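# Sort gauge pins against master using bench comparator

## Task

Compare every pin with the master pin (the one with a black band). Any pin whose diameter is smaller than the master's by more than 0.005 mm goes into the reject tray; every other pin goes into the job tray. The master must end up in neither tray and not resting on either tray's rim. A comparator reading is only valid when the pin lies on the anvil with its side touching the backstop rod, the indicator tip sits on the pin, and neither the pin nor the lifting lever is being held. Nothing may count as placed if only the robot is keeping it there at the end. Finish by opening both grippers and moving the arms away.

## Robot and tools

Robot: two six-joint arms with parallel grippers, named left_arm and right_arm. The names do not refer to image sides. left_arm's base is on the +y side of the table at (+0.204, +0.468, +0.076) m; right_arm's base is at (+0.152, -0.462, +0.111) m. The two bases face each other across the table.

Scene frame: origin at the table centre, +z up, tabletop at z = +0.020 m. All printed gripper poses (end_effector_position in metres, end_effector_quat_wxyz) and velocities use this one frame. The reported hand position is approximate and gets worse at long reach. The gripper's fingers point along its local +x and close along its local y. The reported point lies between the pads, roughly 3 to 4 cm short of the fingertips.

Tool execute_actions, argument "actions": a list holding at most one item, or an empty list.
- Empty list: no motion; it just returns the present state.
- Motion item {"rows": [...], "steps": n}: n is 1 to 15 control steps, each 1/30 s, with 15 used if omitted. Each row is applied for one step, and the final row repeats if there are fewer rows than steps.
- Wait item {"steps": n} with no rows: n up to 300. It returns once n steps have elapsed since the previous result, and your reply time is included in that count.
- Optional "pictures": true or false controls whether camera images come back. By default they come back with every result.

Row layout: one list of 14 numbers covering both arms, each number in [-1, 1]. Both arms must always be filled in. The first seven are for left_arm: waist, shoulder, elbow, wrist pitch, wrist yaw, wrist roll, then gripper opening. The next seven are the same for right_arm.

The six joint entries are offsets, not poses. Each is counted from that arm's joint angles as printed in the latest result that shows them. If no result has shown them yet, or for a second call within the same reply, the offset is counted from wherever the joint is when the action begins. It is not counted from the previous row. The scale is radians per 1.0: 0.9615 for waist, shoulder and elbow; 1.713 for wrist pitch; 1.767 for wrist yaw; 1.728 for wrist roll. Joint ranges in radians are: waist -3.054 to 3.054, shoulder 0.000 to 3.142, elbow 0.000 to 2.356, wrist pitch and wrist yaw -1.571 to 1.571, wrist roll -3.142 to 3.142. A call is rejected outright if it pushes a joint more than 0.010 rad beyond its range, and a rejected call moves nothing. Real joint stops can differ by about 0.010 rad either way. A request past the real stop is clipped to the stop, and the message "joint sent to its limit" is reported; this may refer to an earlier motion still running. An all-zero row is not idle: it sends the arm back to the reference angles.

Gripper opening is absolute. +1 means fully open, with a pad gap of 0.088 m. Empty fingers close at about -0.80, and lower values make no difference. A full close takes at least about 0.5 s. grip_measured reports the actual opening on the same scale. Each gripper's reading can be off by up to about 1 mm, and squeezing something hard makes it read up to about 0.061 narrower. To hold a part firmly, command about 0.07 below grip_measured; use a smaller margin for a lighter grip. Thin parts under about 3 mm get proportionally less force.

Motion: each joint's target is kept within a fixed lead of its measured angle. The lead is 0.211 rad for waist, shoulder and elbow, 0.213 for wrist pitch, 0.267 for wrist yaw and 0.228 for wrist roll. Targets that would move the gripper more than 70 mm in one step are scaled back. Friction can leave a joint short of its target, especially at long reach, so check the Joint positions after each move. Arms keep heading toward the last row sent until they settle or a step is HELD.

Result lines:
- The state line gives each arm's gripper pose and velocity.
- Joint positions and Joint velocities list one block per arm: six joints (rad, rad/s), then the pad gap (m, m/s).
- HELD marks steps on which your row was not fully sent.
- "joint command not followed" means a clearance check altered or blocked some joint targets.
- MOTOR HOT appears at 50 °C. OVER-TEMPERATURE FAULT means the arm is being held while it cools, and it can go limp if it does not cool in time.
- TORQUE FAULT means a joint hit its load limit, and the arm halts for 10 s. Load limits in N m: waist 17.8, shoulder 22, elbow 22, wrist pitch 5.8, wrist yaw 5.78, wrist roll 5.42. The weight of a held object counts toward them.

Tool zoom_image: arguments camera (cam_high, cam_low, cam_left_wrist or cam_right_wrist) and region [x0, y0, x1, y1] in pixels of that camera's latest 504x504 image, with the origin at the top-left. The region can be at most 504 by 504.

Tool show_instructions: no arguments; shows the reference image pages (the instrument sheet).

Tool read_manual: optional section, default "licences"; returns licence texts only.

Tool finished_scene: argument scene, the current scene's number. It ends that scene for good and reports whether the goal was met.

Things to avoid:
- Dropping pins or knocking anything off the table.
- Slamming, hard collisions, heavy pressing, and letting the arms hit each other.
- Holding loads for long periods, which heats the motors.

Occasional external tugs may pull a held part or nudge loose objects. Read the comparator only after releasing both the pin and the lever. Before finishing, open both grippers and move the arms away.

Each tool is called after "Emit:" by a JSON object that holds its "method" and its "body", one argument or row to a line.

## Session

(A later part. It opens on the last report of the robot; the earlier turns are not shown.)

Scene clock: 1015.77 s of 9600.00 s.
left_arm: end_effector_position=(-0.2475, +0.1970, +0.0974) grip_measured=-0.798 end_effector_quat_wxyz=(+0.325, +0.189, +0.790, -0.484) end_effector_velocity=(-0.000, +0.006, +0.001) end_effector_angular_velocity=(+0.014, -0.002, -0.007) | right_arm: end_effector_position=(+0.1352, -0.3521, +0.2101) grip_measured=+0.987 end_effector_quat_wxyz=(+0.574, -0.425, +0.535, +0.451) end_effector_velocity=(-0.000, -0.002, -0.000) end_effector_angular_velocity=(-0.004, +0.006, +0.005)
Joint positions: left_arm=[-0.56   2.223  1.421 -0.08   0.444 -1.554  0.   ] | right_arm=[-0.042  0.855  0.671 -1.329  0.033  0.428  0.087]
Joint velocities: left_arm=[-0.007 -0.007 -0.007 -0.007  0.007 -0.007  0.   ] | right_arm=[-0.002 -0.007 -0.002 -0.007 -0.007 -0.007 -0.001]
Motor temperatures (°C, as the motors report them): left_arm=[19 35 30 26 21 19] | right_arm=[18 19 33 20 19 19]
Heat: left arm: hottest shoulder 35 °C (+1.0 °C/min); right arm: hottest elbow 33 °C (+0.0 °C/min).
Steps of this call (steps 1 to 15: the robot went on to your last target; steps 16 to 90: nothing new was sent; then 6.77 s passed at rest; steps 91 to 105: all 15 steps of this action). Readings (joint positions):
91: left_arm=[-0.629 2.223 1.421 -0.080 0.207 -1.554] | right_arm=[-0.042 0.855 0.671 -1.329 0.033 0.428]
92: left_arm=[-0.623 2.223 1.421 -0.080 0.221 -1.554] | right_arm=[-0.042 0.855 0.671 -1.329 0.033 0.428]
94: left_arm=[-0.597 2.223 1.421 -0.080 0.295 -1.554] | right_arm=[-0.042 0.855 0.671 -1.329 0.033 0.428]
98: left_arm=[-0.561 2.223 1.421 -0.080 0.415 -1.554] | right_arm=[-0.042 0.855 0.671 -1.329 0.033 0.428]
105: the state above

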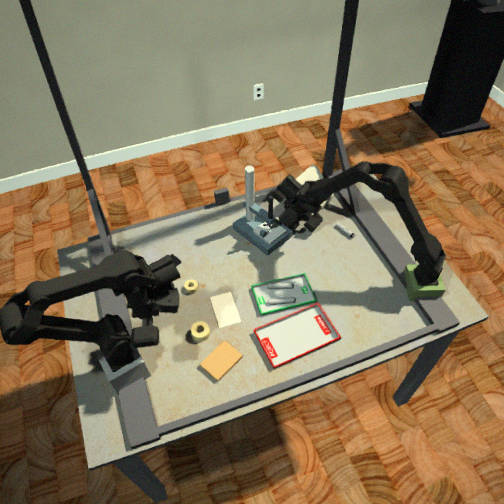

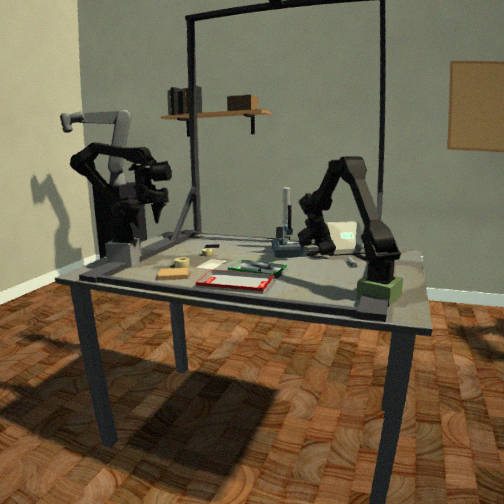

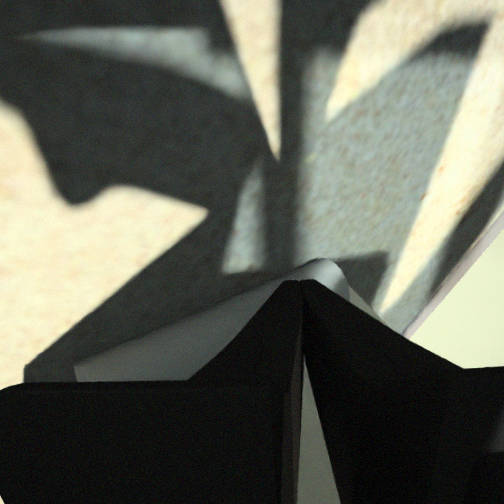

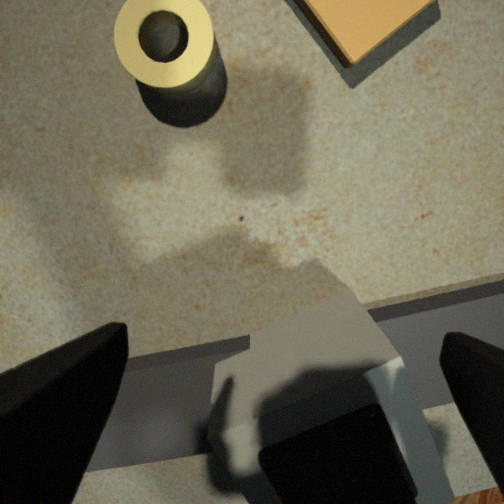

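Emit:
{"method": "execute_actions", "body": {
  "actions": [
    {"rows":[[-0.02,0,0,0,0,0,-0.8,0,0,0,0,0,0,1],[-0.04,0,0,0,0,0,-0.8,0,0,0,0,0,0,1],[-0.06,0,0,0,0,0,-0.8,0,0,0,0,0,0,1]],"steps":12}
  ]
}}

Scene clock: 1019.80 s of 9600.00 s.
left_arm: end_effector_position=(-0.2569, +0.2086, +0.1013) grip_measured=-0.798 end_effector_quat_wxyz=(+0.321, +0.195, +0.784, -0.495) end_effector_velocity=(+0.000, +0.003, -0.000) end_effector_angular_velocity=(+0.014, -0.003, -0.002) | right_arm: end_effector_position=(+0.1352, -0.3521, +0.2101) grip_measured=+0.987 end_effector_quat_wxyz=(+0.574, -0.425, +0.535, +0.451) end_effector_velocity=(-0.001, +0.001, -0.000) end_effector_angular_velocity=(+0.005, +0.007, +0.020)
Joint positions: left_arm=[-0.593  2.217  1.424 -0.077  0.427 -1.553  0.   ] | right_arm=[-0.042  0.855  0.671 -1.329  0.033  0.428  0.087]
Joint velocities: left_arm=[-0.002 -0.002 -0.002 -0.007  0.007 -0.007  0.   ] | right_arm=[-0.002 -0.002 -0.002  0.007 -0.007 -0.022 -0.   ]
Motor temperatures (°C, as the motors report them): left_arm=[19 36 30 26 21 19] | right_arm=[18 19 33 20 19 19]
Heat: left arm: hottest shoulder 36 °C (+1.0 °C/min); right arm: hottest elbow 33 °C (+0.0 °C/min).
Steps of this call (steps 1 to 15: the robot went on to your last target; steps 16 to 90: nothing new was sent; then 0.63 s passed at rest; steps 91 to 102: all 12 steps of this action). Readings (joint positions):
91: left_arm=[-0.561 2.223 1.421 -0.080 0.444 -1.554] | right_arm=[-0.042 0.855 0.671 -1.329 0.033 0.428]
92: left_arm=[-0.563 2.223 1.421 -0.080 0.442 -1.554] | right_arm=[-0.042 0.855 0.671 -1.329 0.033 0.428]
94: left_arm=[-0.571 2.222 1.421 -0.078 0.433 -1.554] | right_arm=[-0.042 0.855 0.671 -1.329 0.033 0.428]
98: left_arm=[-0.593 2.217 1.424 -0.077 0.426 -1.553] | right_arm=[-0.042 0.855 0.671 -1.329 0.033 0.428]
102: the state above

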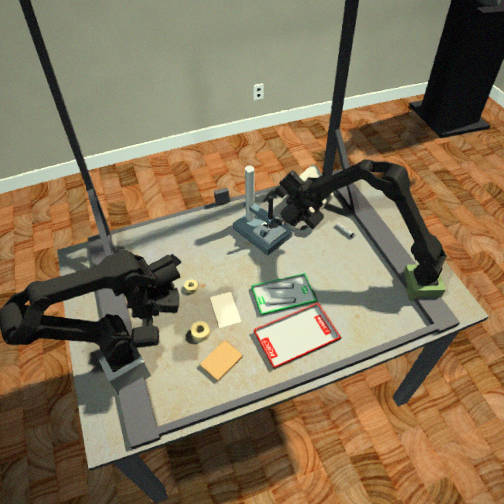

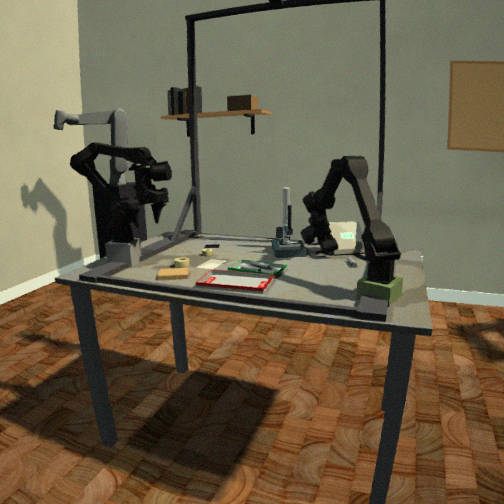

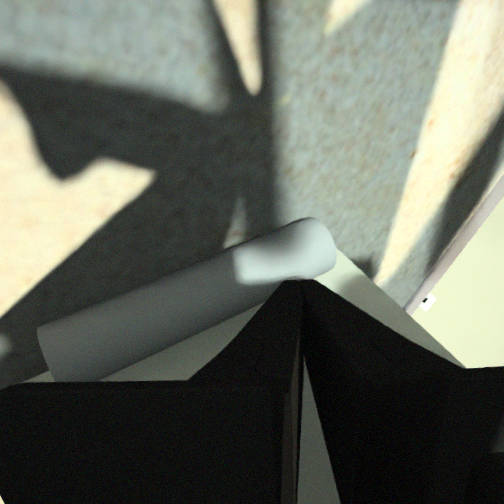

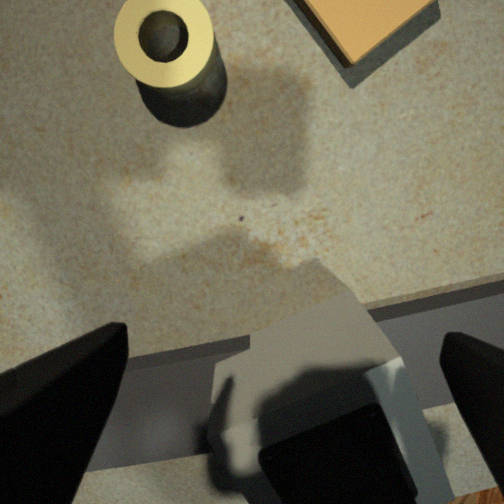

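Emit:
{"method": "execute_actions", "body": {
  "actions": [
    {"rows":[[0.012,0,0,0,0.005,0,-0.8,0,0,0,0,0,0,1],[0.012,0.02,0,0,0.005,0,-0.8,0,0,0,0,0,0,1],[0.012,0.04,0,0.005,0.005,0,-0.8,0,0,0,0,0,0,1],[0.012,0.06,0,0.01,0.005,0,-0.8,0,0,0,0,0,0,1]],"steps":15}
  ]
}}

Scene clock: 1023.83 s of 9600.00 s.
left_arm: end_effector_position=(-0.2575, +0.2035, +0.0980) grip_measured=-0.798 end_effector_quat_wxyz=(+0.314, +0.192, +0.787, -0.494) end_effector_velocity=(+0.002, -0.001, -0.001) end_effector_angular_velocity=(+0.016, -0.009, +0.022) | right_arm: end_effector_position=(+0.1352, -0.3521, +0.2101) grip_measured=+0.987 end_effector_quat_wxyz=(+0.574, -0.425, +0.535, +0.451) end_effector_velocity=(+0.002, -0.003, -0.002) end_effector_angular_velocity=(-0.011, -0.010, +0.004)
Joint positions: left_arm=[-0.582  2.234  1.431 -0.057  0.444 -1.553  0.   ] | right_arm=[-0.042  0.855  0.671 -1.329  0.033  0.428  0.087]
Joint velocities: left_arm=[ 0.002 -0.002 -0.002 -0.007 -0.007 -0.022  0.   ] | right_arm=[-0.002 -0.002 -0.007 -0.007  0.007 -0.007 -0.   ]
Motor temperatures (°C, as the motors report them): left_arm=[19 36 30 25 21 19] | right_arm=[18 19 33 20 19 19]
Heat: left arm: hottest shoulder 36 °C (+2.0 °C/min); right arm: hottest elbow 33 °C (+0.0 °C/min).
Steps of this call (steps 1 to 15: the robot went on to your last target; steps 16 to 90: nothing new was sent; then 0.53 s passed at rest; steps 91 to 105: all 15 steps of this action). Readings (joint positions):
91: left_arm=[-0.591 2.216 1.424 -0.076 0.430 -1.553] | right_arm=[-0.042 0.855 0.671 -1.329 0.033 0.428]
92: left_arm=[-0.590 2.216 1.424 -0.076 0.435 -1.553] | right_arm=[-0.042 0.855 0.671 -1.329 0.033 0.428]
94: left_arm=[-0.587 2.224 1.424 -0.071 0.439 -1.553] | right_arm=[-0.042 0.855 0.671 -1.329 0.033 0.428]
98: left_arm=[-0.584 2.233 1.430 -0.059 0.444 -1.553] | right_arm=[-0.042 0.855 0.671 -1.329 0.033 0.428]
105: the state above

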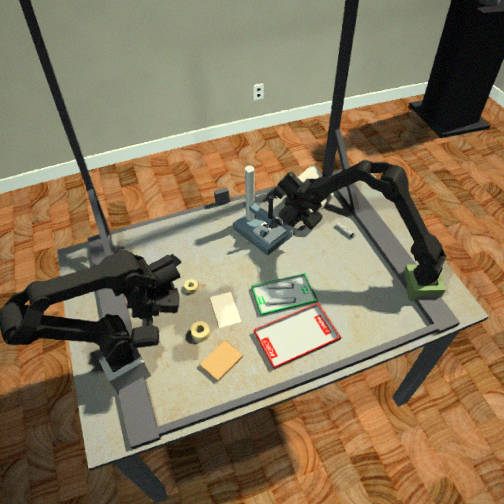

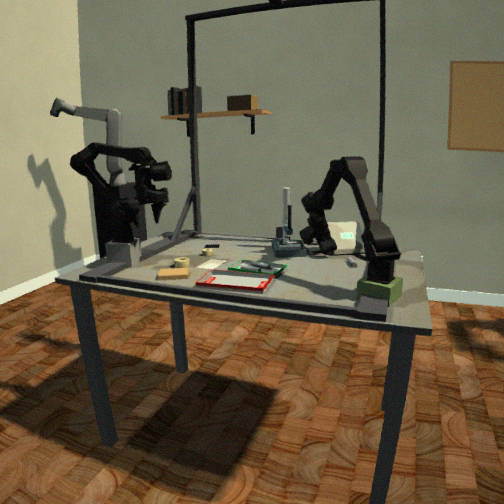

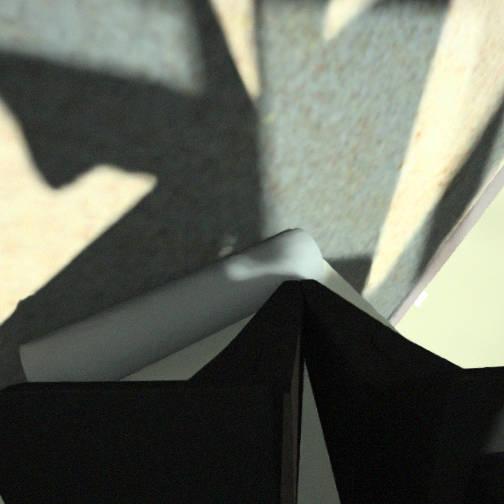

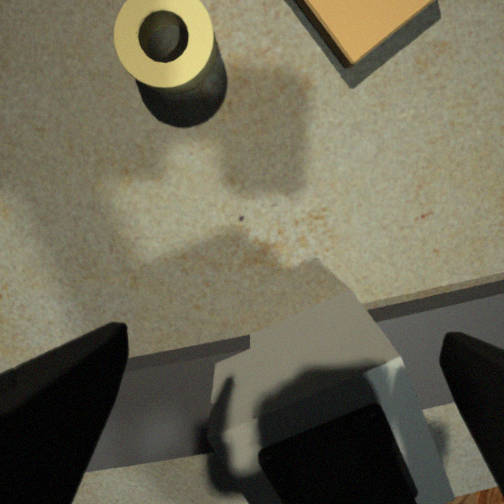

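Emit:
{"method": "zoom_image", "body": {
  "camera": "cam_high",
  "region": [230,150,370,270]
}}

Emit:
{"method": "zoom_image", "body": {
  "camera": "cam_low",
  "region": [270,170,400,280]
}}

Region (230, 150, 370, 270) of cam_high's 504x504 image, scaled by 3.600, with more detail than that image has; it fills the top 432 rows of this view, and the rest is white.

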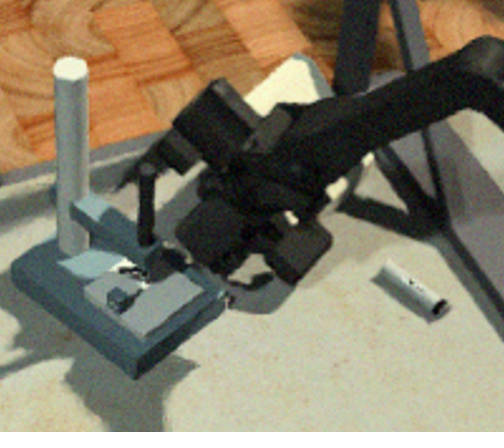

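Region (270, 170, 400, 280) of cam_low's 504x504 image, scaled by 3.877, with more detail than that image has; it fills the top 426 rows of this view, and the rest is white.

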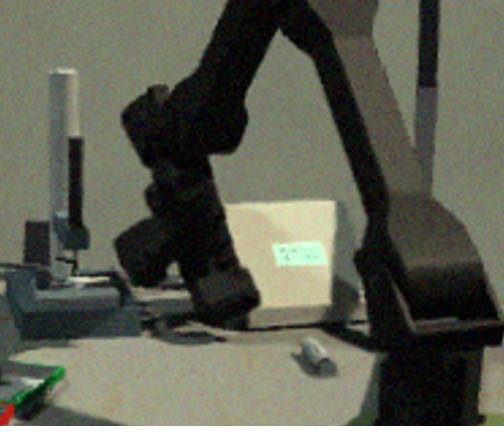

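Emit:
{"method": "execute_actions", "body": {
  "actions": [
    {"rows":[[0.01,-0.02,0,0,0,0,-0.8,0,0,0,0,0,0,1],[0.01,-0.03,0,0,0,0.06,-0.8,0,0,0,0,0,0,1],[0.01,-0.03,0,0,0,0.13,-0.8,0,0,0,0,0,0,1],[0.01,-0.03,0,0,0,0.2,-0.8,0,0,0,0,0,0,1],[0.01,-0.03,0,0,0,0.26,-0.8,0,0,0,0,0,0,1]],"steps":15}
  ],
  "pictures": false
}}

Emit:
{"method": "execute_actions", "body": {
  "actions": [
    {"rows":[[-0.02,0.01,0,0,0,0,-0.8,0,0,0,0,0,0,1],[-0.03,0.03,0,0,0,0,-0.8,0,0,0,0,0,0,1],[-0.03,0.05,0,0.005,0,0,-0.8,0,0,0,0,0,0,1],[-0.03,0.07,0,0.01,0,0,-0.8,0,0,0,0,0,0,1]],"steps":15}
  ]
}}

Scene clock: 1037.83 s of 9600.00 s.
left_arm: end_effector_position=(-0.2570, +0.1995, +0.1073) grip_measured=-0.798 end_effector_quat_wxyz=(+0.264, +0.247, +0.660, -0.659) end_effector_velocity=(-0.000, +0.004, -0.003) end_effector_angular_velocity=(-0.035, -0.014, -0.037) | right_arm: end_effector_position=(+0.1352, -0.3521, +0.2101) grip_measured=+0.987 end_effector_quat_wxyz=(+0.574, -0.425, +0.535, +0.451) end_effector_velocity=(-0.000, -0.002, -0.001) end_effector_angular_velocity=(-0.008, +0.006, -0.009)
Joint positions: left_arm=[-0.575  2.217  1.432 -0.057  0.445 -1.113  0.   ] | right_arm=[-0.042  0.855  0.671 -1.329  0.033  0.428  0.087]
Joint velocities: left_arm=[-0.007  0.002 -0.002 -0.007 -0.007  0.051  0.   ] | right_arm=[-0.002 -0.002 -0.002 -0.007 -0.007  0.007 -0.   ]
Motor temperatures (°C, as the motors report them): left_arm=[18 35 30 25 21 19] | right_arm=[18 19 33 20 19 19]
Heat: left arm: hottest shoulder 35 °C (+0.0 °C/min); right arm: hottest elbow 33 °C (+0.0 °C/min).
Steps of this call (steps 1 to 15: the robot went on to your last target; steps 16 to 90: nothing new was sent; then 10.50 s passed at rest; steps 91 to 105: all 15 steps of this action). Readings (joint positions):
91: left_arm=[-0.581 2.229 1.432 -0.057 0.445 -1.553] | right_arm=[-0.042 0.855 0.671 -1.329 0.033 0.428]
92: left_arm=[-0.580 2.225 1.432 -0.057 0.445 -1.530] | right_arm=[-0.042 0.855 0.671 -1.329 0.033 0.428]
94: left_arm=[-0.577 2.223 1.432 -0.057 0.445 -1.403] | right_arm=[-0.042 0.855 0.671 -1.329 0.033 0.428]
98: left_arm=[-0.575 2.221 1.432 -0.057 0.445 -1.177] | right_arm=[-0.042 0.855 0.671 -1.329 0.033 0.428]
105: the state above

Scene clock: 1038.33 s of 9600.00 s.
left_arm: end_effector_position=(-0.2596, +0.2022, +0.0979) grip_measured=-0.799 end_effector_quat_wxyz=(+0.262, +0.252, +0.660, -0.657) end_effector_velocity=(+0.002, +0.005, -0.005) end_effector_angular_velocity=(+0.017, -0.025, +0.002) | right_arm: end_effector_position=(+0.1352, -0.3521, +0.2101) grip_measured=+0.987 end_effector_quat_wxyz=(+0.574, -0.425, +0.535, +0.451) end_effector_velocity=(-0.001, -0.002, -0.001) end_effector_angular_velocity=(-0.009, +0.005, +0.010)
Joint positions: left_arm=[-0.581  2.241  1.434 -0.043  0.447 -1.113  0.   ] | right_arm=[-0.042  0.855  0.671 -1.329  0.033  0.428  0.087]
Joint velocities: left_arm=[-0.007  0.002 -0.002 -0.022 -0.007 -0.007  0.   ] | right_arm=[ 0.002 -0.002 -0.002 -0.007 -0.007 -0.007 -0.   ]
Motor temperatures (°C, as the motors report them): left_arm=[18 35 30 25 21 19] | right_arm=[18 19 33 20 19 19]
Heat: left arm: hottest shoulder 35 °C (+0.0 °C/min); right arm: hottest elbow 33 °C (+0.0 °C/min).
Steps of this call (steps 1 to 15: all 15 steps of this action). Readings (joint positions):
1: left_arm=[-0.575 2.217 1.432 -0.057 0.445 -1.113] | right_arm=[-0.042 0.855 0.671 -1.329 0.033 0.428]
2: left_arm=[-0.578 2.219 1.432 -0.057 0.445 -1.113] | right_arm=[-0.042 0.855 0.671 -1.329 0.033 0.428]
4: left_arm=[-0.583 2.230 1.432 -0.051 0.439 -1.113] | right_arm=[-0.042 0.855 0.671 -1.329 0.033 0.428]
8: left_arm=[-0.581 2.240 1.434 -0.044 0.447 -1.113] | right_arm=[-0.042 0.855 0.671 -1.329 0.033 0.428]
15: the state above

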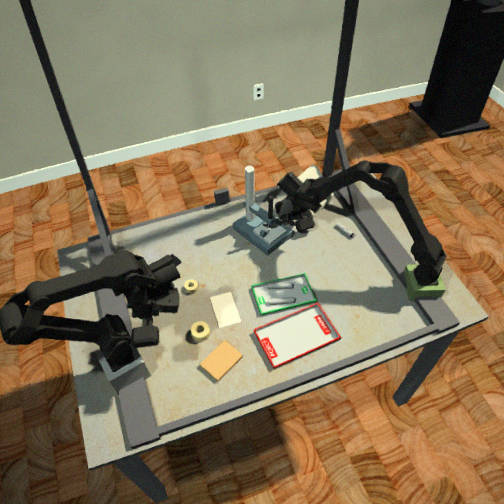

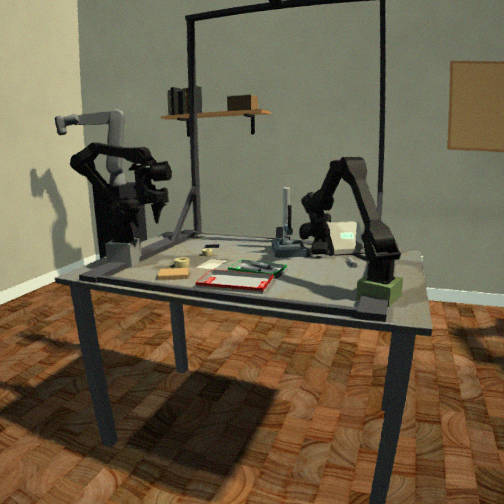

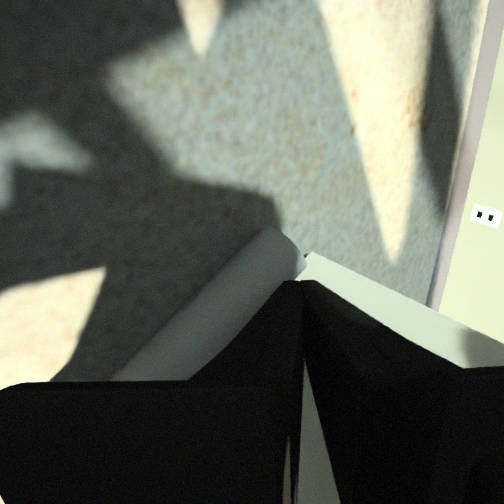

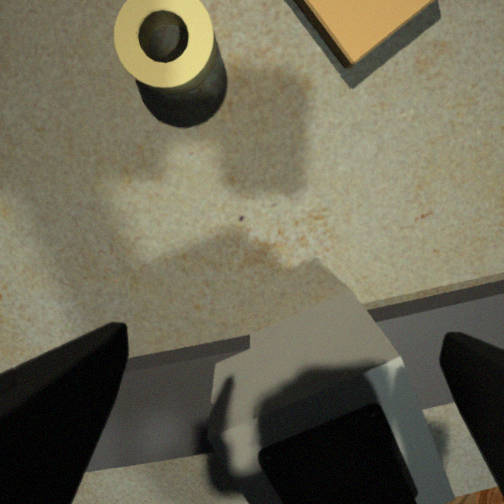

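Emit:
{"method": "execute_actions", "body": {
  "actions": [
    {"rows":[[0.015,-0.01,0,0,0,0,-0.8,0,0,0,0,0,0,1],[0.025,0,0,0,0,0,-0.8,0,0,0,0,0,0,1],[0.025,0.02,0,0,0,0,-0.8,0,0,0,0,0,0,1],[0.025,0.04,0,0.005,0,0,-0.8,0,0,0,0,0,0,1],[0.025,0.06,0,0.01,0,0,-0.8,0,0,0,0,0,0,1]],"steps":15}
  ]
}}

Scene clock: 1044.97 s of 9600.00 s.
left_arm: end_effector_position=(-0.2572, +0.1907, +0.0973) grip_measured=-0.799 end_effector_quat_wxyz=(+0.261, +0.242, +0.664, -0.658) end_effector_velocity=(+0.001, -0.001, -0.004) end_effector_angular_velocity=(-0.006, -0.012, +0.017) | right_arm: end_effector_position=(+0.1352, -0.3521, +0.2101) grip_measured=+0.987 end_effector_quat_wxyz=(+0.574, -0.425, +0.535, +0.451) end_effector_velocity=(-0.000, -0.002, -0.001) end_effector_angular_velocity=(-0.013, +0.005, -0.009)
Joint positions: left_arm=[-0.558  2.253  1.441 -0.023  0.459 -1.113  0.   ] | right_arm=[-0.042  0.855  0.671 -1.329  0.033  0.428  0.087]
Joint velocities: left_arm=[-0.002  0.002 -0.007  0.007 -0.022 -0.007  0.   ] | right_arm=[-0.002  0.002 -0.002 -0.007 -0.007  0.007  0.   ]
Motor temperatures (°C, as the motors report them): left_arm=[19 34 30 25 20 19] | right_arm=[18 19 33 20 19 19]
Heat: left arm: hottest shoulder 34 °C (-1.0 °C/min); right arm: hottest elbow 33 °C (+0.0 °C/min).
Steps of this call (steps 1 to 15: the robot went on to your last target; steps 16 to 90: nothing new was sent; then 3.13 s passed at rest; steps 91 to 105: all 15 steps of this action). Readings (joint positions):
91: left_arm=[-0.580 2.237 1.434 -0.042 0.450 -1.113] | right_arm=[-0.042 0.855 0.671 -1.329 0.033 0.428]
92: left_arm=[-0.577 2.236 1.434 -0.042 0.451 -1.113] | right_arm=[-0.042 0.855 0.671 -1.329 0.033 0.428]
94: left_arm=[-0.572 2.238 1.434 -0.041 0.452 -1.113] | right_arm=[-0.042 0.855 0.671 -1.329 0.033 0.428]
98: left_arm=[-0.561 2.251 1.440 -0.026 0.459 -1.113] | right_arm=[-0.042 0.855 0.671 -1.329 0.033 0.428]
105: the state above

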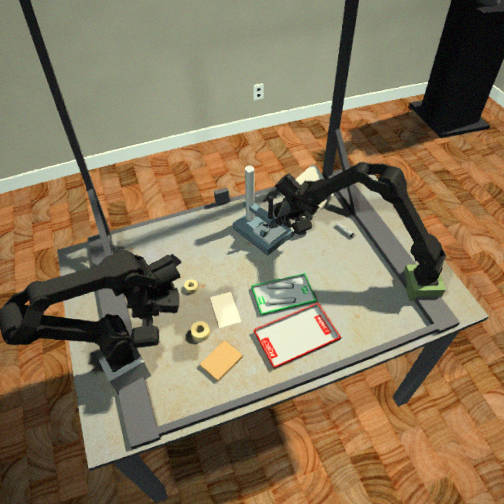

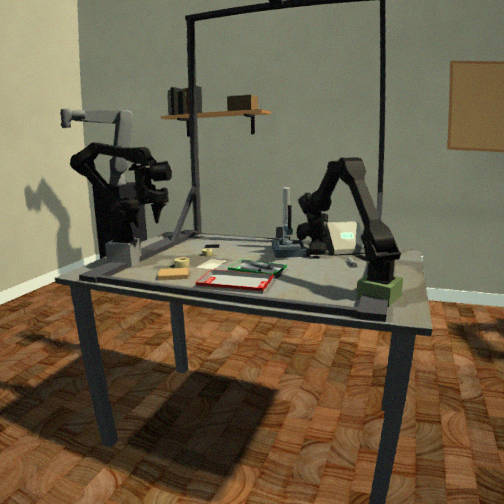

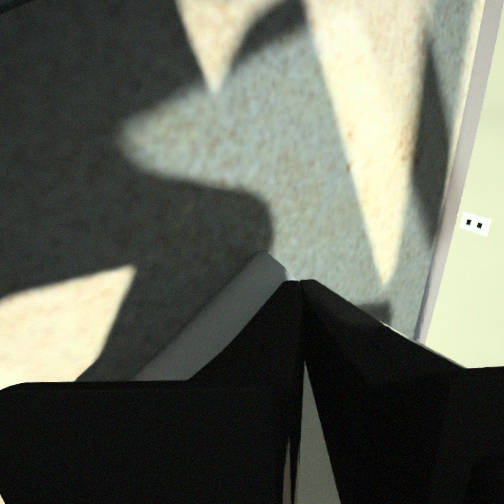

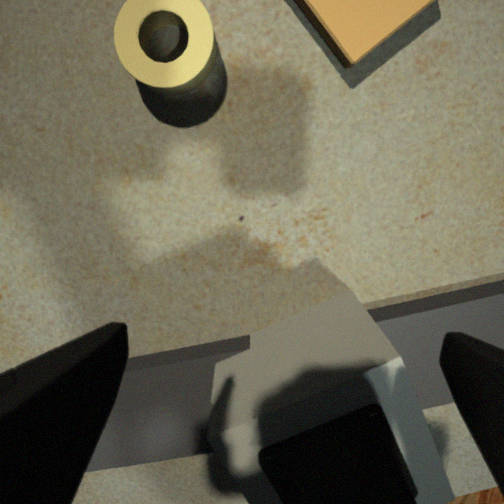

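Emit:
{"method": "execute_actions", "body": {
  "actions": [
    {"rows":[[0,-0.05,0,0,0,0,-0.8,0,0,0,0,0,0,1],[0,-0.12,-0.04,0,0,0,-0.8,0,0,0,0,0,0,1],[0,-0.2,-0.1,0.03,0,0.05,-0.8,0,0,0,0,0,0,1],[0,-0.27,-0.18,0.07,-0.02,0.15,-0.8,0,0,0,0,0,0,1],[-0.02,-0.3,-0.26,0.12,-0.05,0.25,-0.8,0,0,0,0,0,0,1],[-0.04,-0.3,-0.34,0.18,-0.08,0.35,-0.8,0,0,0,0,0,0,1],[-0.06,-0.3,-0.42,0.25,-0.11,0.45,-0.8,0,0,0,0,0,0,1],[-0.08,-0.3,-0.48,0.32,-0.14,0.55,-0.8,0,0,0,0,0,0,1],[-0.09,-0.3,-0.515,0.383,-0.147,0.644,-0.8,0,0,0,0,0,0,1]],"steps":15}
  ],
  "pictures": false
}}

Emit:
{"method": "execute_actions", "body": {
  "actions": [
    {"steps":25}
  ]
}}

Scene clock: 1063.67 s of 9600.00 s.
left_arm: end_effector_position=(-0.2308, +0.2227, +0.1588) grip_measured=-0.798 end_effector_quat_wxyz=(+0.201, +0.169, +0.203, -0.943) end_effector_velocity=(+0.008, -0.020, +0.032) end_effector_angular_velocity=(-1.946, -0.408, -0.677) | right_arm: end_effector_position=(+0.1352, -0.3521, +0.2101) grip_measured=+0.987 end_effector_quat_wxyz=(+0.574, -0.425, +0.535, +0.451) end_effector_velocity=(+0.000, -0.005, -0.001) end_effector_angular_velocity=(-0.028, +0.001, +0.020)
Joint positions: left_arm=[-0.646  1.968  0.955  0.59   0.212 -0.257  0.   ] | right_arm=[-0.042  0.855  0.671 -1.329  0.033  0.428  0.087]
Joint velocities: left_arm=[ 0.002 -0.007 -0.144  0.432 -0.139  2.015  0.   ] | right_arm=[-0.002  0.002 -0.002 -0.022 -0.007 -0.022 -0.   ]
Motor temperatures (°C, as the motors report them): left_arm=[18 33 29 25 20 19] | right_arm=[18 19 33 20 19 19]
Heat: left arm: hottest shoulder 33 °C (-2.0 °C/min); right arm: hottest elbow 33 °C (+0.0 °C/min).
Steps of this call (steps 1 to 15: the robot went on to your last target; steps 16 to 90: nothing new was sent; then 15.20 s passed at rest; steps 91 to 105: all 15 steps of this action). Readings (joint positions):
91: left_arm=[-0.558 2.243 1.442 -0.023 0.459 -1.113] | right_arm=[-0.042 0.855 0.671 -1.329 0.033 0.428]
92: left_arm=[-0.558 2.227 1.436 -0.023 0.459 -1.113] | right_arm=[-0.042 0.855 0.671 -1.329 0.033 0.428]
94: left_arm=[-0.558 2.157 1.367 0.015 0.450 -1.028] | right_arm=[-0.042 0.855 0.671 -1.329 0.033 0.428]
98: left_arm=[-0.587 1.983 1.145 0.277 0.314 -0.747] | right_arm=[-0.042 0.855 0.671 -1.329 0.033 0.428]
105: the state above

Scene clock: 1064.50 s of 9600.00 s.
left_arm: end_effector_position=(-0.2325, +0.2201, +0.1663) grip_measured=-0.798 end_effector_quat_wxyz=(+0.182, +0.175, +0.075, -0.965) end_effector_velocity=(+0.002, -0.001, -0.000) end_effector_angular_velocity=(-0.015, -0.005, +0.015) | right_arm: end_effector_position=(+0.1352, -0.3521, +0.2101) grip_measured=+0.987 end_effector_quat_wxyz=(+0.574, -0.425, +0.535, +0.451) end_effector_velocity=(+0.002, -0.002, -0.000) end_effector_angular_velocity=(-0.006, -0.008, -0.010)
Joint positions: left_arm=[-0.646  1.966  0.952  0.631  0.205 -0.005  0.   ] | right_arm=[-0.042  0.855  0.671 -1.329  0.033  0.428  0.087]
Joint velocities: left_arm=[-0.002 -0.002 -0.007  0.007 -0.022  0.007  0.   ] | right_arm=[-0.002 -0.002 -0.002 -0.007  0.007  0.007 -0.   ]
Motor temperatures (°C, as the motors report them): left_arm=[18 33 29 25 20 19] | right_arm=[18 19 33 20 19 19]
Heat: left arm: hottest shoulder 33 °C (-2.0 °C/min); right arm: hottest elbow 33 °C (+0.0 °C/min).
Steps of this call (steps 1 to 25: the robot went on to your last target). Readings (joint positions):
1: left_arm=[-0.646 1.968 0.953 0.603 0.209 -0.187] | right_arm=[-0.042 0.855 0.671 -1.329 0.033 0.428]
2: left_arm=[-0.646 1.968 0.953 0.615 0.208 -0.127] | right_arm=[-0.042 0.855 0.671 -1.329 0.033 0.428]
4: left_arm=[-0.646 1.966 0.953 0.627 0.207 -0.059] | right_arm=[-0.042 0.855 0.671 -1.329 0.033 0.428]
8: left_arm=[-0.646 1.966 0.952 0.627 0.205 -0.016] | right_arm=[-0.042 0.855 0.671 -1.329 0.033 0.428]
25: the state above

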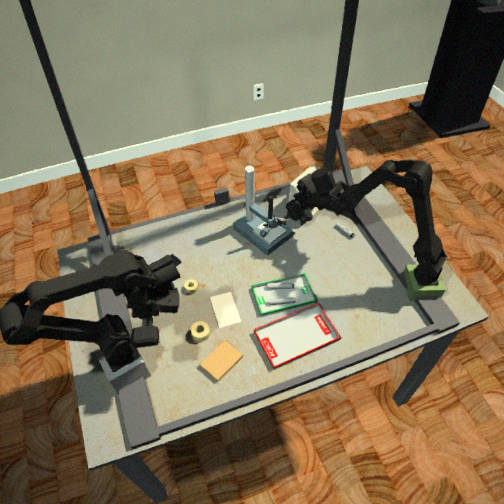

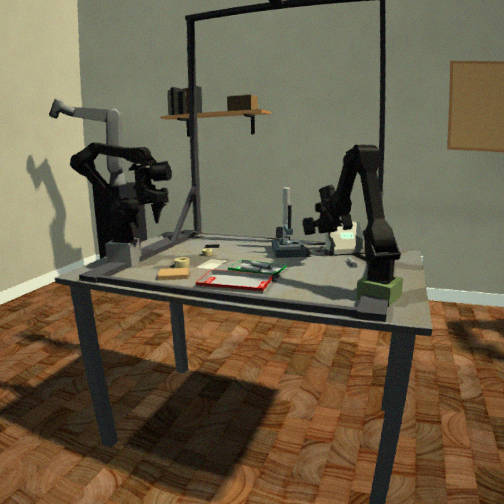

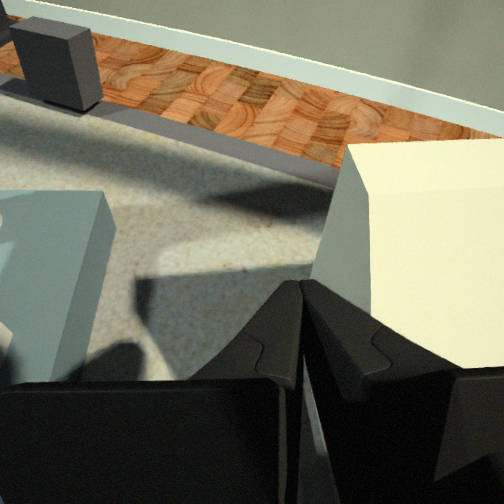

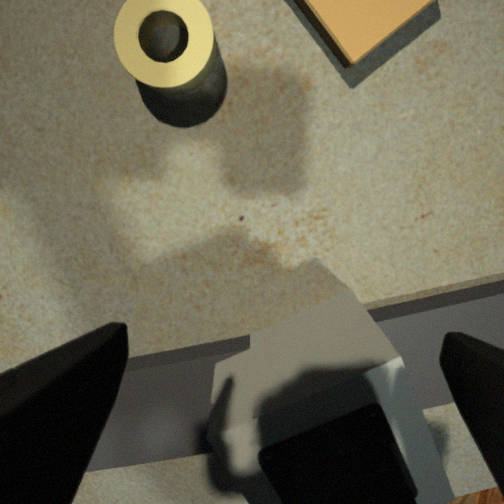

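Emit:
{"method": "execute_actions", "body": {
  "actions": [
    {"rows":[[-0.01,-0.04,-0.07,0.01,0,0,-0.8,0,0,0,0,0,0,1],[-0.02,-0.07,-0.14,0.03,0,0,-0.8,0,0,0,0,0,0,1],[-0.03,-0.08,-0.21,0.05,0,0,-0.8,0,0,0,0,0,0,1],[-0.04,-0.07,-0.27,0.07,0,0,-0.8,0,0,0,0,0,0,1],[-0.045,-0.04,-0.32,0.085,0,0,-0.8,0,0,0,0,0,0,1],[-0.045,-0.005,-0.347,0.094,0,0,-0.8,0,0,0,0,0,0,1]],"steps":15}
  ],
  "pictures": false
}}

Emit:
{"method": "execute_actions", "body": {
  "actions": [
    {"steps":12}
  ]
}}

Scene clock: 1072.07 s of 9600.00 s.
left_arm: end_effector_position=(-0.1714, +0.2808, +0.0867) grip_measured=-0.798 end_effector_quat_wxyz=(+0.159, +0.252, +0.100, -0.949) end_effector_velocity=(-0.000, -0.000, +0.001) end_effector_angular_velocity=(-0.001, +0.006, +0.008) | right_arm: end_effector_position=(+0.1352, -0.3521, +0.2101) grip_measured=+0.987 end_effector_quat_wxyz=(+0.574, -0.425, +0.535, +0.451) end_effector_velocity=(-0.003, +0.000, -0.000) end_effector_angular_velocity=(+0.002, +0.022, +0.021)
Joint positions: left_arm=[-0.688  1.962  0.623  0.791  0.205 -0.005  0.   ] | right_arm=[-0.042  0.855  0.671 -1.329  0.033  0.428  0.087]
Joint velocities: left_arm=[-0.002 -0.002 -0.002  0.007 -0.007 -0.007  0.   ] | right_arm=[-0.002 -0.002 -0.002  0.007 -0.022 -0.022 -0.   ]
Motor temperatures (°C, as the motors report them): left_arm=[18 34 29 26 20 19] | right_arm=[18 19 33 20 19 19]
Heat: left arm: hottest shoulder 34 °C (-1.0 °C/min); right arm: hottest elbow 33 °C (+0.0 °C/min).
Steps of this call (steps 1 to 15: the robot went on to your last target; steps 16 to 90: nothing new was sent; then 4.07 s passed at rest; steps 91 to 105: all 15 steps of this action). Readings (joint positions):
91: left_arm=[-0.646 1.962 0.942 0.638 0.205 -0.005] | right_arm=[-0.042 0.855 0.671 -1.329 0.033 0.428]
92: left_arm=[-0.648 1.950 0.917 0.652 0.205 -0.005] | right_arm=[-0.042 0.855 0.671 -1.329 0.033 0.428]
94: left_arm=[-0.658 1.915 0.825 0.699 0.205 -0.005] | right_arm=[-0.042 0.855 0.671 -1.329 0.033 0.428]
98: left_arm=[-0.686 1.934 0.669 0.760 0.205 -0.005] | right_arm=[-0.042 0.855 0.671 -1.329 0.033 0.428]
105: the state above

Scene clock: 1072.47 s of 9600.00 s.
left_arm: end_effector_position=(-0.1712, +0.2809, +0.0866) grip_measured=-0.798 end_effector_quat_wxyz=(+0.159, +0.252, +0.100, -0.949) end_effector_velocity=(+0.001, -0.002, -0.001) end_effector_angular_velocity=(+0.007, +0.002, +0.028) | right_arm: end_effector_position=(+0.1352, -0.3521, +0.2101) grip_measured=+0.987 end_effector_quat_wxyz=(+0.574, -0.425, +0.535, +0.451) end_effector_velocity=(+0.000, -0.003, -0.002) end_effector_angular_velocity=(-0.014, +0.003, +0.015)
Joint positions: left_arm=[-0.688  1.962  0.622  0.791  0.205 -0.005  0.   ] | right_arm=[-0.042  0.855  0.671 -1.329  0.033  0.428  0.087]
Joint velocities: left_arm=[-0.002  0.002 -0.002  0.007 -0.022 -0.022  0.   ] | right_arm=[-0.007 -0.002 -0.007 -0.007 -0.007 -0.022  0.   ]
Motor temperatures (°C, as the motors report them): left_arm=[18 34 29 26 20 19] | right_arm=[18 19 33 20 19 19]
Heat: left arm: hottest shoulder 34 °C (-1.0 °C/min); right arm: hottest elbow 33 °C (+0.0 °C/min).
Steps of this call (steps 1 to 12: the robot went on to your last target). Readings (joint positions):
1: left_arm=[-0.688 1.962 0.623 0.791 0.205 -0.005] | right_arm=[-0.042 0.855 0.671 -1.329 0.033 0.428]
2: left_arm=[-0.688 1.962 0.622 0.791 0.205 -0.005] | right_arm=[-0.042 0.855 0.671 -1.329 0.033 0.428]
4: left_arm=[-0.688 1.962 0.622 0.791 0.205 -0.005] | right_arm=[-0.042 0.855 0.671 -1.329 0.033 0.428]
8: left_arm=[-0.688 1.962 0.622 0.791 0.205 -0.005] | right_arm=[-0.042 0.855 0.671 -1.329 0.033 0.428]
12: the state above

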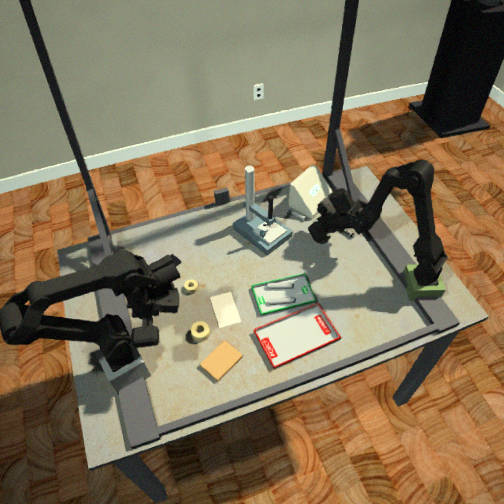

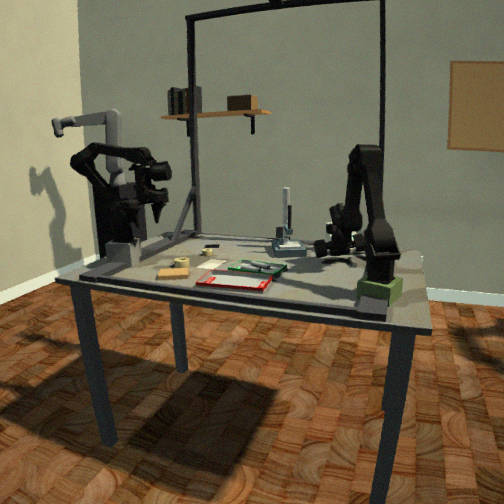

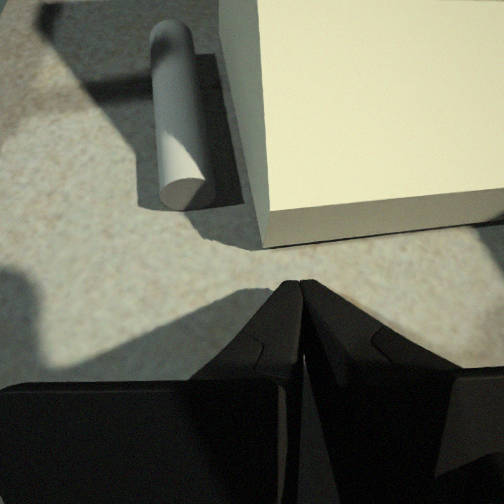

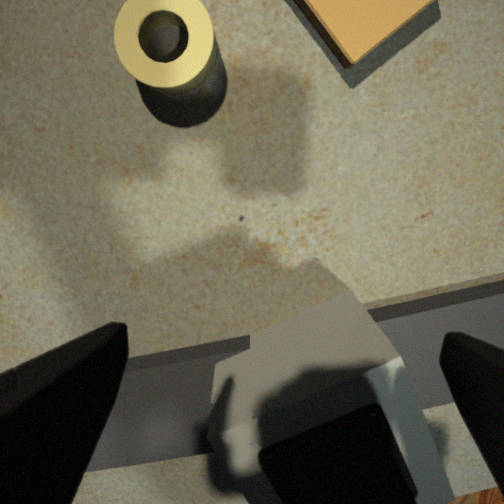

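Emit:
{"method": "execute_actions", "body": {
  "actions": [
    {"rows":[[-0.01,0,0,0,-0.04,0,-0.65,0,0,0,0,0,0,1],[-0.02,0,0,0,-0.08,0,-0.5,0,0,0,0,0,0,1],[-0.025,0,0,0,-0.116,0,-0.35,0,0,0,0,0,0,1],[-0.025,0,0,0,-0.116,0,-0.25,0,0,0,0,0,0,1]],"steps":15}
  ]
}}

Scene clock: 1081.07 s of 9600.00 s.
left_arm: end_effector_position=(-0.1627, +0.2614, +0.0849) grip_measured=-0.255 end_effector_quat_wxyz=(+0.243, +0.261, +0.072, -0.932) end_effector_velocity=(+0.000, -0.000, -0.000) end_effector_angular_velocity=(+0.005, +0.006, +0.023) | right_arm: end_effector_position=(+0.1352, -0.3521, +0.2101) grip_measured=+0.987 end_effector_quat_wxyz=(+0.574, -0.425, +0.535, +0.451) end_effector_velocity=(+0.002, -0.002, -0.000) end_effector_angular_velocity=(-0.006, -0.009, +0.004)
Joint positions: left_arm=[-0.708  1.962  0.622  0.791  0.007 -0.005  0.026] | right_arm=[-0.042  0.855  0.671 -1.329  0.033  0.428  0.087]
Joint velocities: left_arm=[-0.007  0.002 -0.002  0.007 -0.022 -0.022  0.002] | right_arm=[-0.002 -0.002 -0.002 -0.007  0.007 -0.007 -0.   ]
Motor temperatures (°C, as the motors report them): left_arm=[18 33 29 27 20 19] | right_arm=[18 19 33 20 19 19]
Heat: left arm: hottest shoulder 33 °C (-3.0 °C/min); right arm: hottest elbow 33 °C (+0.0 °C/min).
Steps of this call (steps 1 to 15: the robot went on to your last target; steps 16 to 90: nothing new was sent; then 5.10 s passed at rest; steps 91 to 105: all 15 steps of this action). Readings (joint positions):
91: left_arm=[-0.690 1.962 0.622 0.791 0.192 -0.005] | right_arm=[-0.042 0.855 0.671 -1.329 0.033 0.428]
92: left_arm=[-0.693 1.962 0.622 0.791 0.155 -0.005] | right_arm=[-0.042 0.855 0.671 -1.329 0.033 0.428]
94: left_arm=[-0.702 1.962 0.622 0.791 0.073 -0.005] | right_arm=[-0.042 0.855 0.671 -1.329 0.033 0.428]
98: left_arm=[-0.707 1.962 0.622 0.791 0.019 -0.005] | right_arm=[-0.042 0.855 0.671 -1.329 0.033 0.428]
105: the state above

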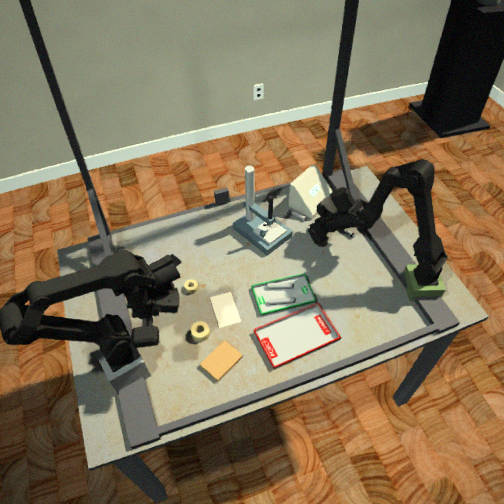

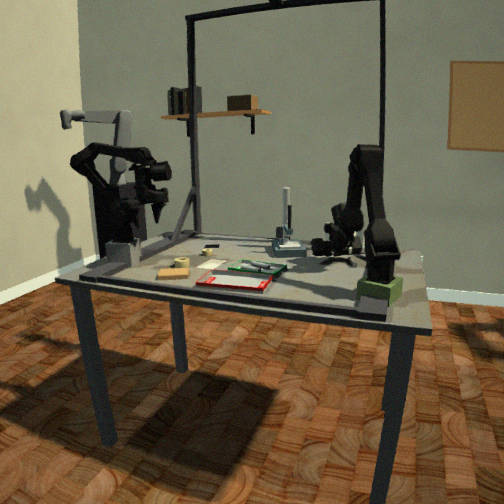

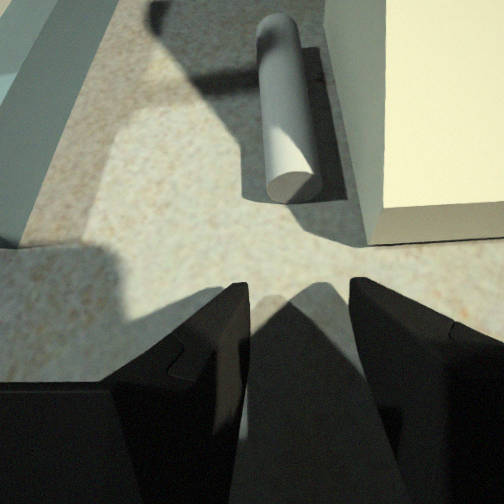

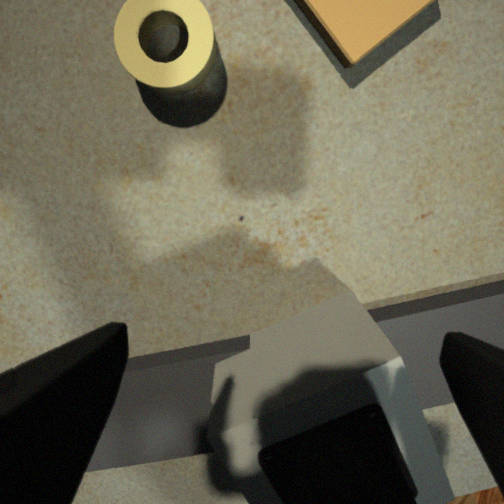

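Emit:
{"method": "execute_actions", "body": {
  "actions": [
    {"rows":[[-0.005,0.03,0,0.05,0,0,-0.25,0,0,0,0,0,0,1],[-0.01,0.09,0,0.1,0,0,-0.25,0,0,0,0,0,0,1],[-0.01,0.15,0.01,0.15,0,0,-0.25,0,0,0,0,0,0,1],[-0.01,0.21,0.02,0.2,0,0,-0.25,0,0,0,0,0,0,1],[-0.01,0.27,0.03,0.246,0,0,-0.25,0,0,0,0,0,0,1],[-0.01,0.31,0.034,0.246,0,0,-0.25,0,0,0,0,0,0,1]],"steps":15}
  ],
  "pictures": false
}}

Emit:
{"method": "execute_actions", "body": {
  "actions": [
    {"steps":10}
  ]
}}

Scene clock: 1096.80 s of 9600.00 s.
left_arm: end_effector_position=(-0.1825, +0.2472, +0.0750) grip_measured=-0.252 end_effector_quat_wxyz=(+0.255, +0.160, +0.045, -0.953) end_effector_velocity=(+0.003, -0.003, -0.003) end_effector_angular_velocity=(-0.001, +0.002, +0.026) | right_arm: end_effector_position=(+0.1352, -0.3521, +0.2101) grip_measured=+0.987 end_effector_quat_wxyz=(+0.574, -0.425, +0.535, +0.451) end_effector_velocity=(+0.002, -0.002, -0.000) end_effector_angular_velocity=(-0.006, -0.009, +0.004)
Joint positions: left_arm=[-0.706  2.211  0.648  1.231 -0.004 -0.005  0.027] | right_arm=[-0.042  0.855  0.671 -1.329  0.033  0.428  0.087]
Joint velocities: left_arm=[ 0.002  0.017 -0.002  0.022 -0.022 -0.007  0.   ] | right_arm=[-0.002 -0.002 -0.002 -0.007  0.007 -0.007 -0.   ]
Motor temperatures (°C, as the motors report them): left_arm=[18 33 28 27 20 19] | right_arm=[18 19 33 20 19 19]
Heat: left arm: hottest shoulder 33 °C (-2.0 °C/min); right arm: hottest elbow 33 °C (+0.0 °C/min).
Steps of this call (steps 1 to 15: the robot went on to your last target; steps 16 to 90: nothing new was sent; then 12.23 s passed at rest; steps 91 to 105: all 15 steps of this action). Readings (joint positions):
91: left_arm=[-0.709 1.965 0.622 0.808 0.006 -0.005] | right_arm=[-0.042 0.855 0.671 -1.329 0.033 0.428]
92: left_arm=[-0.709 1.982 0.622 0.856 0.006 -0.005] | right_arm=[-0.042 0.855 0.671 -1.329 0.033 0.428]
94: left_arm=[-0.712 2.047 0.631 0.987 0.006 -0.005] | right_arm=[-0.042 0.855 0.671 -1.329 0.033 0.428]
98: left_arm=[-0.707 2.187 0.648 1.182 -0.004 -0.005] | right_arm=[-0.042 0.855 0.671 -1.329 0.033 0.428]
105: the state above

Scene clock: 1097.13 s of 9600.00 s.
left_arm: end_effector_position=(-0.1825, +0.2472, +0.0748) grip_measured=-0.252 end_effector_quat_wxyz=(+0.255, +0.159, +0.044, -0.953) end_effector_velocity=(+0.002, -0.001, -0.001) end_effector_angular_velocity=(+0.003, -0.006, +0.021) | right_arm: end_effector_position=(+0.1352, -0.3521, +0.2101) grip_measured=+0.987 end_effector_quat_wxyz=(+0.574, -0.425, +0.535, +0.451) end_effector_velocity=(+0.000, -0.004, +0.001) end_effector_angular_velocity=(-0.019, +0.002, +0.020)
Joint positions: left_arm=[-0.706  2.213  0.648  1.234 -0.004 -0.005  0.027] | right_arm=[-0.042  0.855  0.671 -1.329  0.033  0.428  0.087]
Joint velocities: left_arm=[-0.002 -0.002 -0.002 -0.007 -0.022 -0.007 -0.   ] | right_arm=[-0.002 -0.002  0.002 -0.022 -0.007 -0.022  0.   ]
Motor temperatures (°C, as the motors report them): left_arm=[18 33 28 27 20 19] | right_arm=[18 19 33 20 19 19]
Heat: left arm: hottest shoulder 33 °C (-2.0 °C/min); right arm: hottest elbow 33 °C (+0.0 °C/min).
Steps of this call (steps 1 to 10: the robot went on to your last target). Readings (joint positions):
1: left_arm=[-0.706 2.212 0.648 1.232 -0.004 -0.005] | right_arm=[-0.042 0.855 0.671 -1.329 0.033 0.428]
2: left_arm=[-0.706 2.213 0.648 1.232 -0.004 -0.005] | right_arm=[-0.042 0.855 0.671 -1.329 0.033 0.428]
4: left_arm=[-0.706 2.213 0.648 1.233 -0.004 -0.005] | right_arm=[-0.042 0.855 0.671 -1.329 0.033 0.428]
8: left_arm=[-0.706 2.213 0.648 1.234 -0.004 -0.005] | right_arm=[-0.042 0.855 0.671 -1.329 0.033 0.428]
10: the state above

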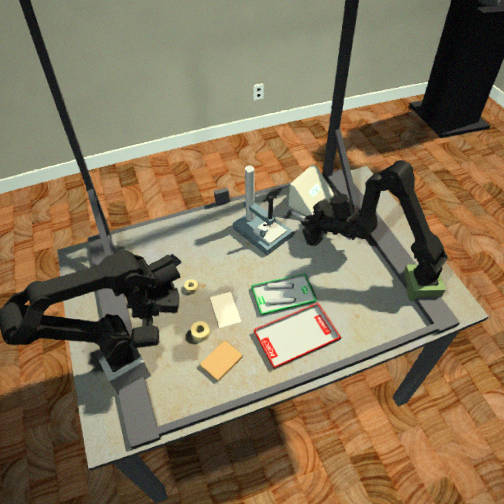

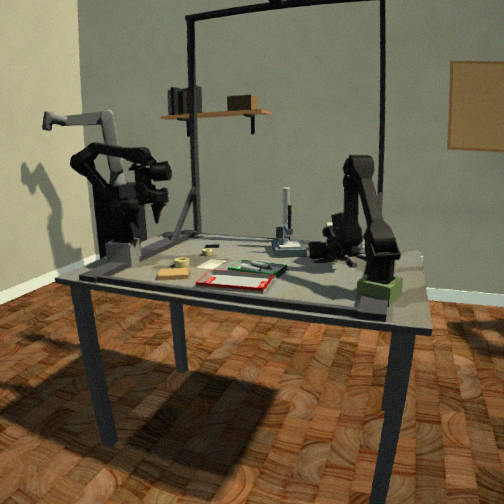

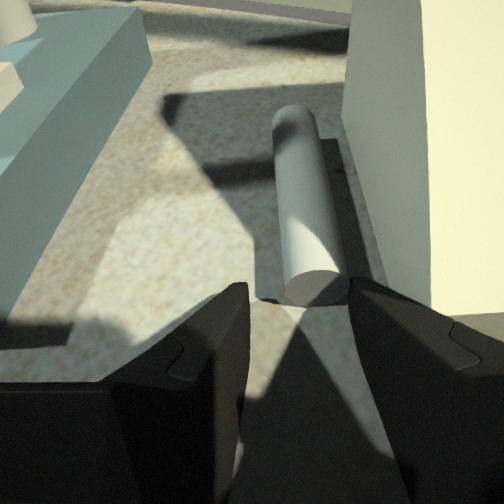

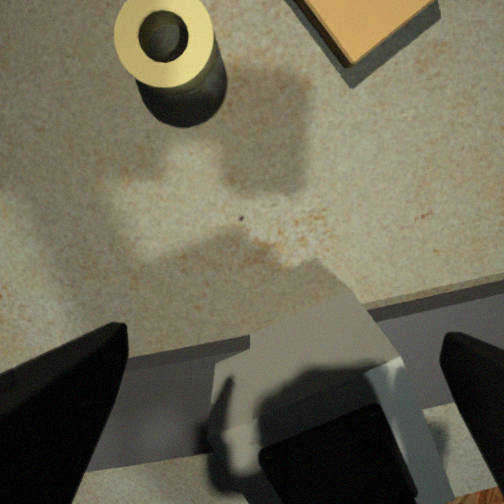

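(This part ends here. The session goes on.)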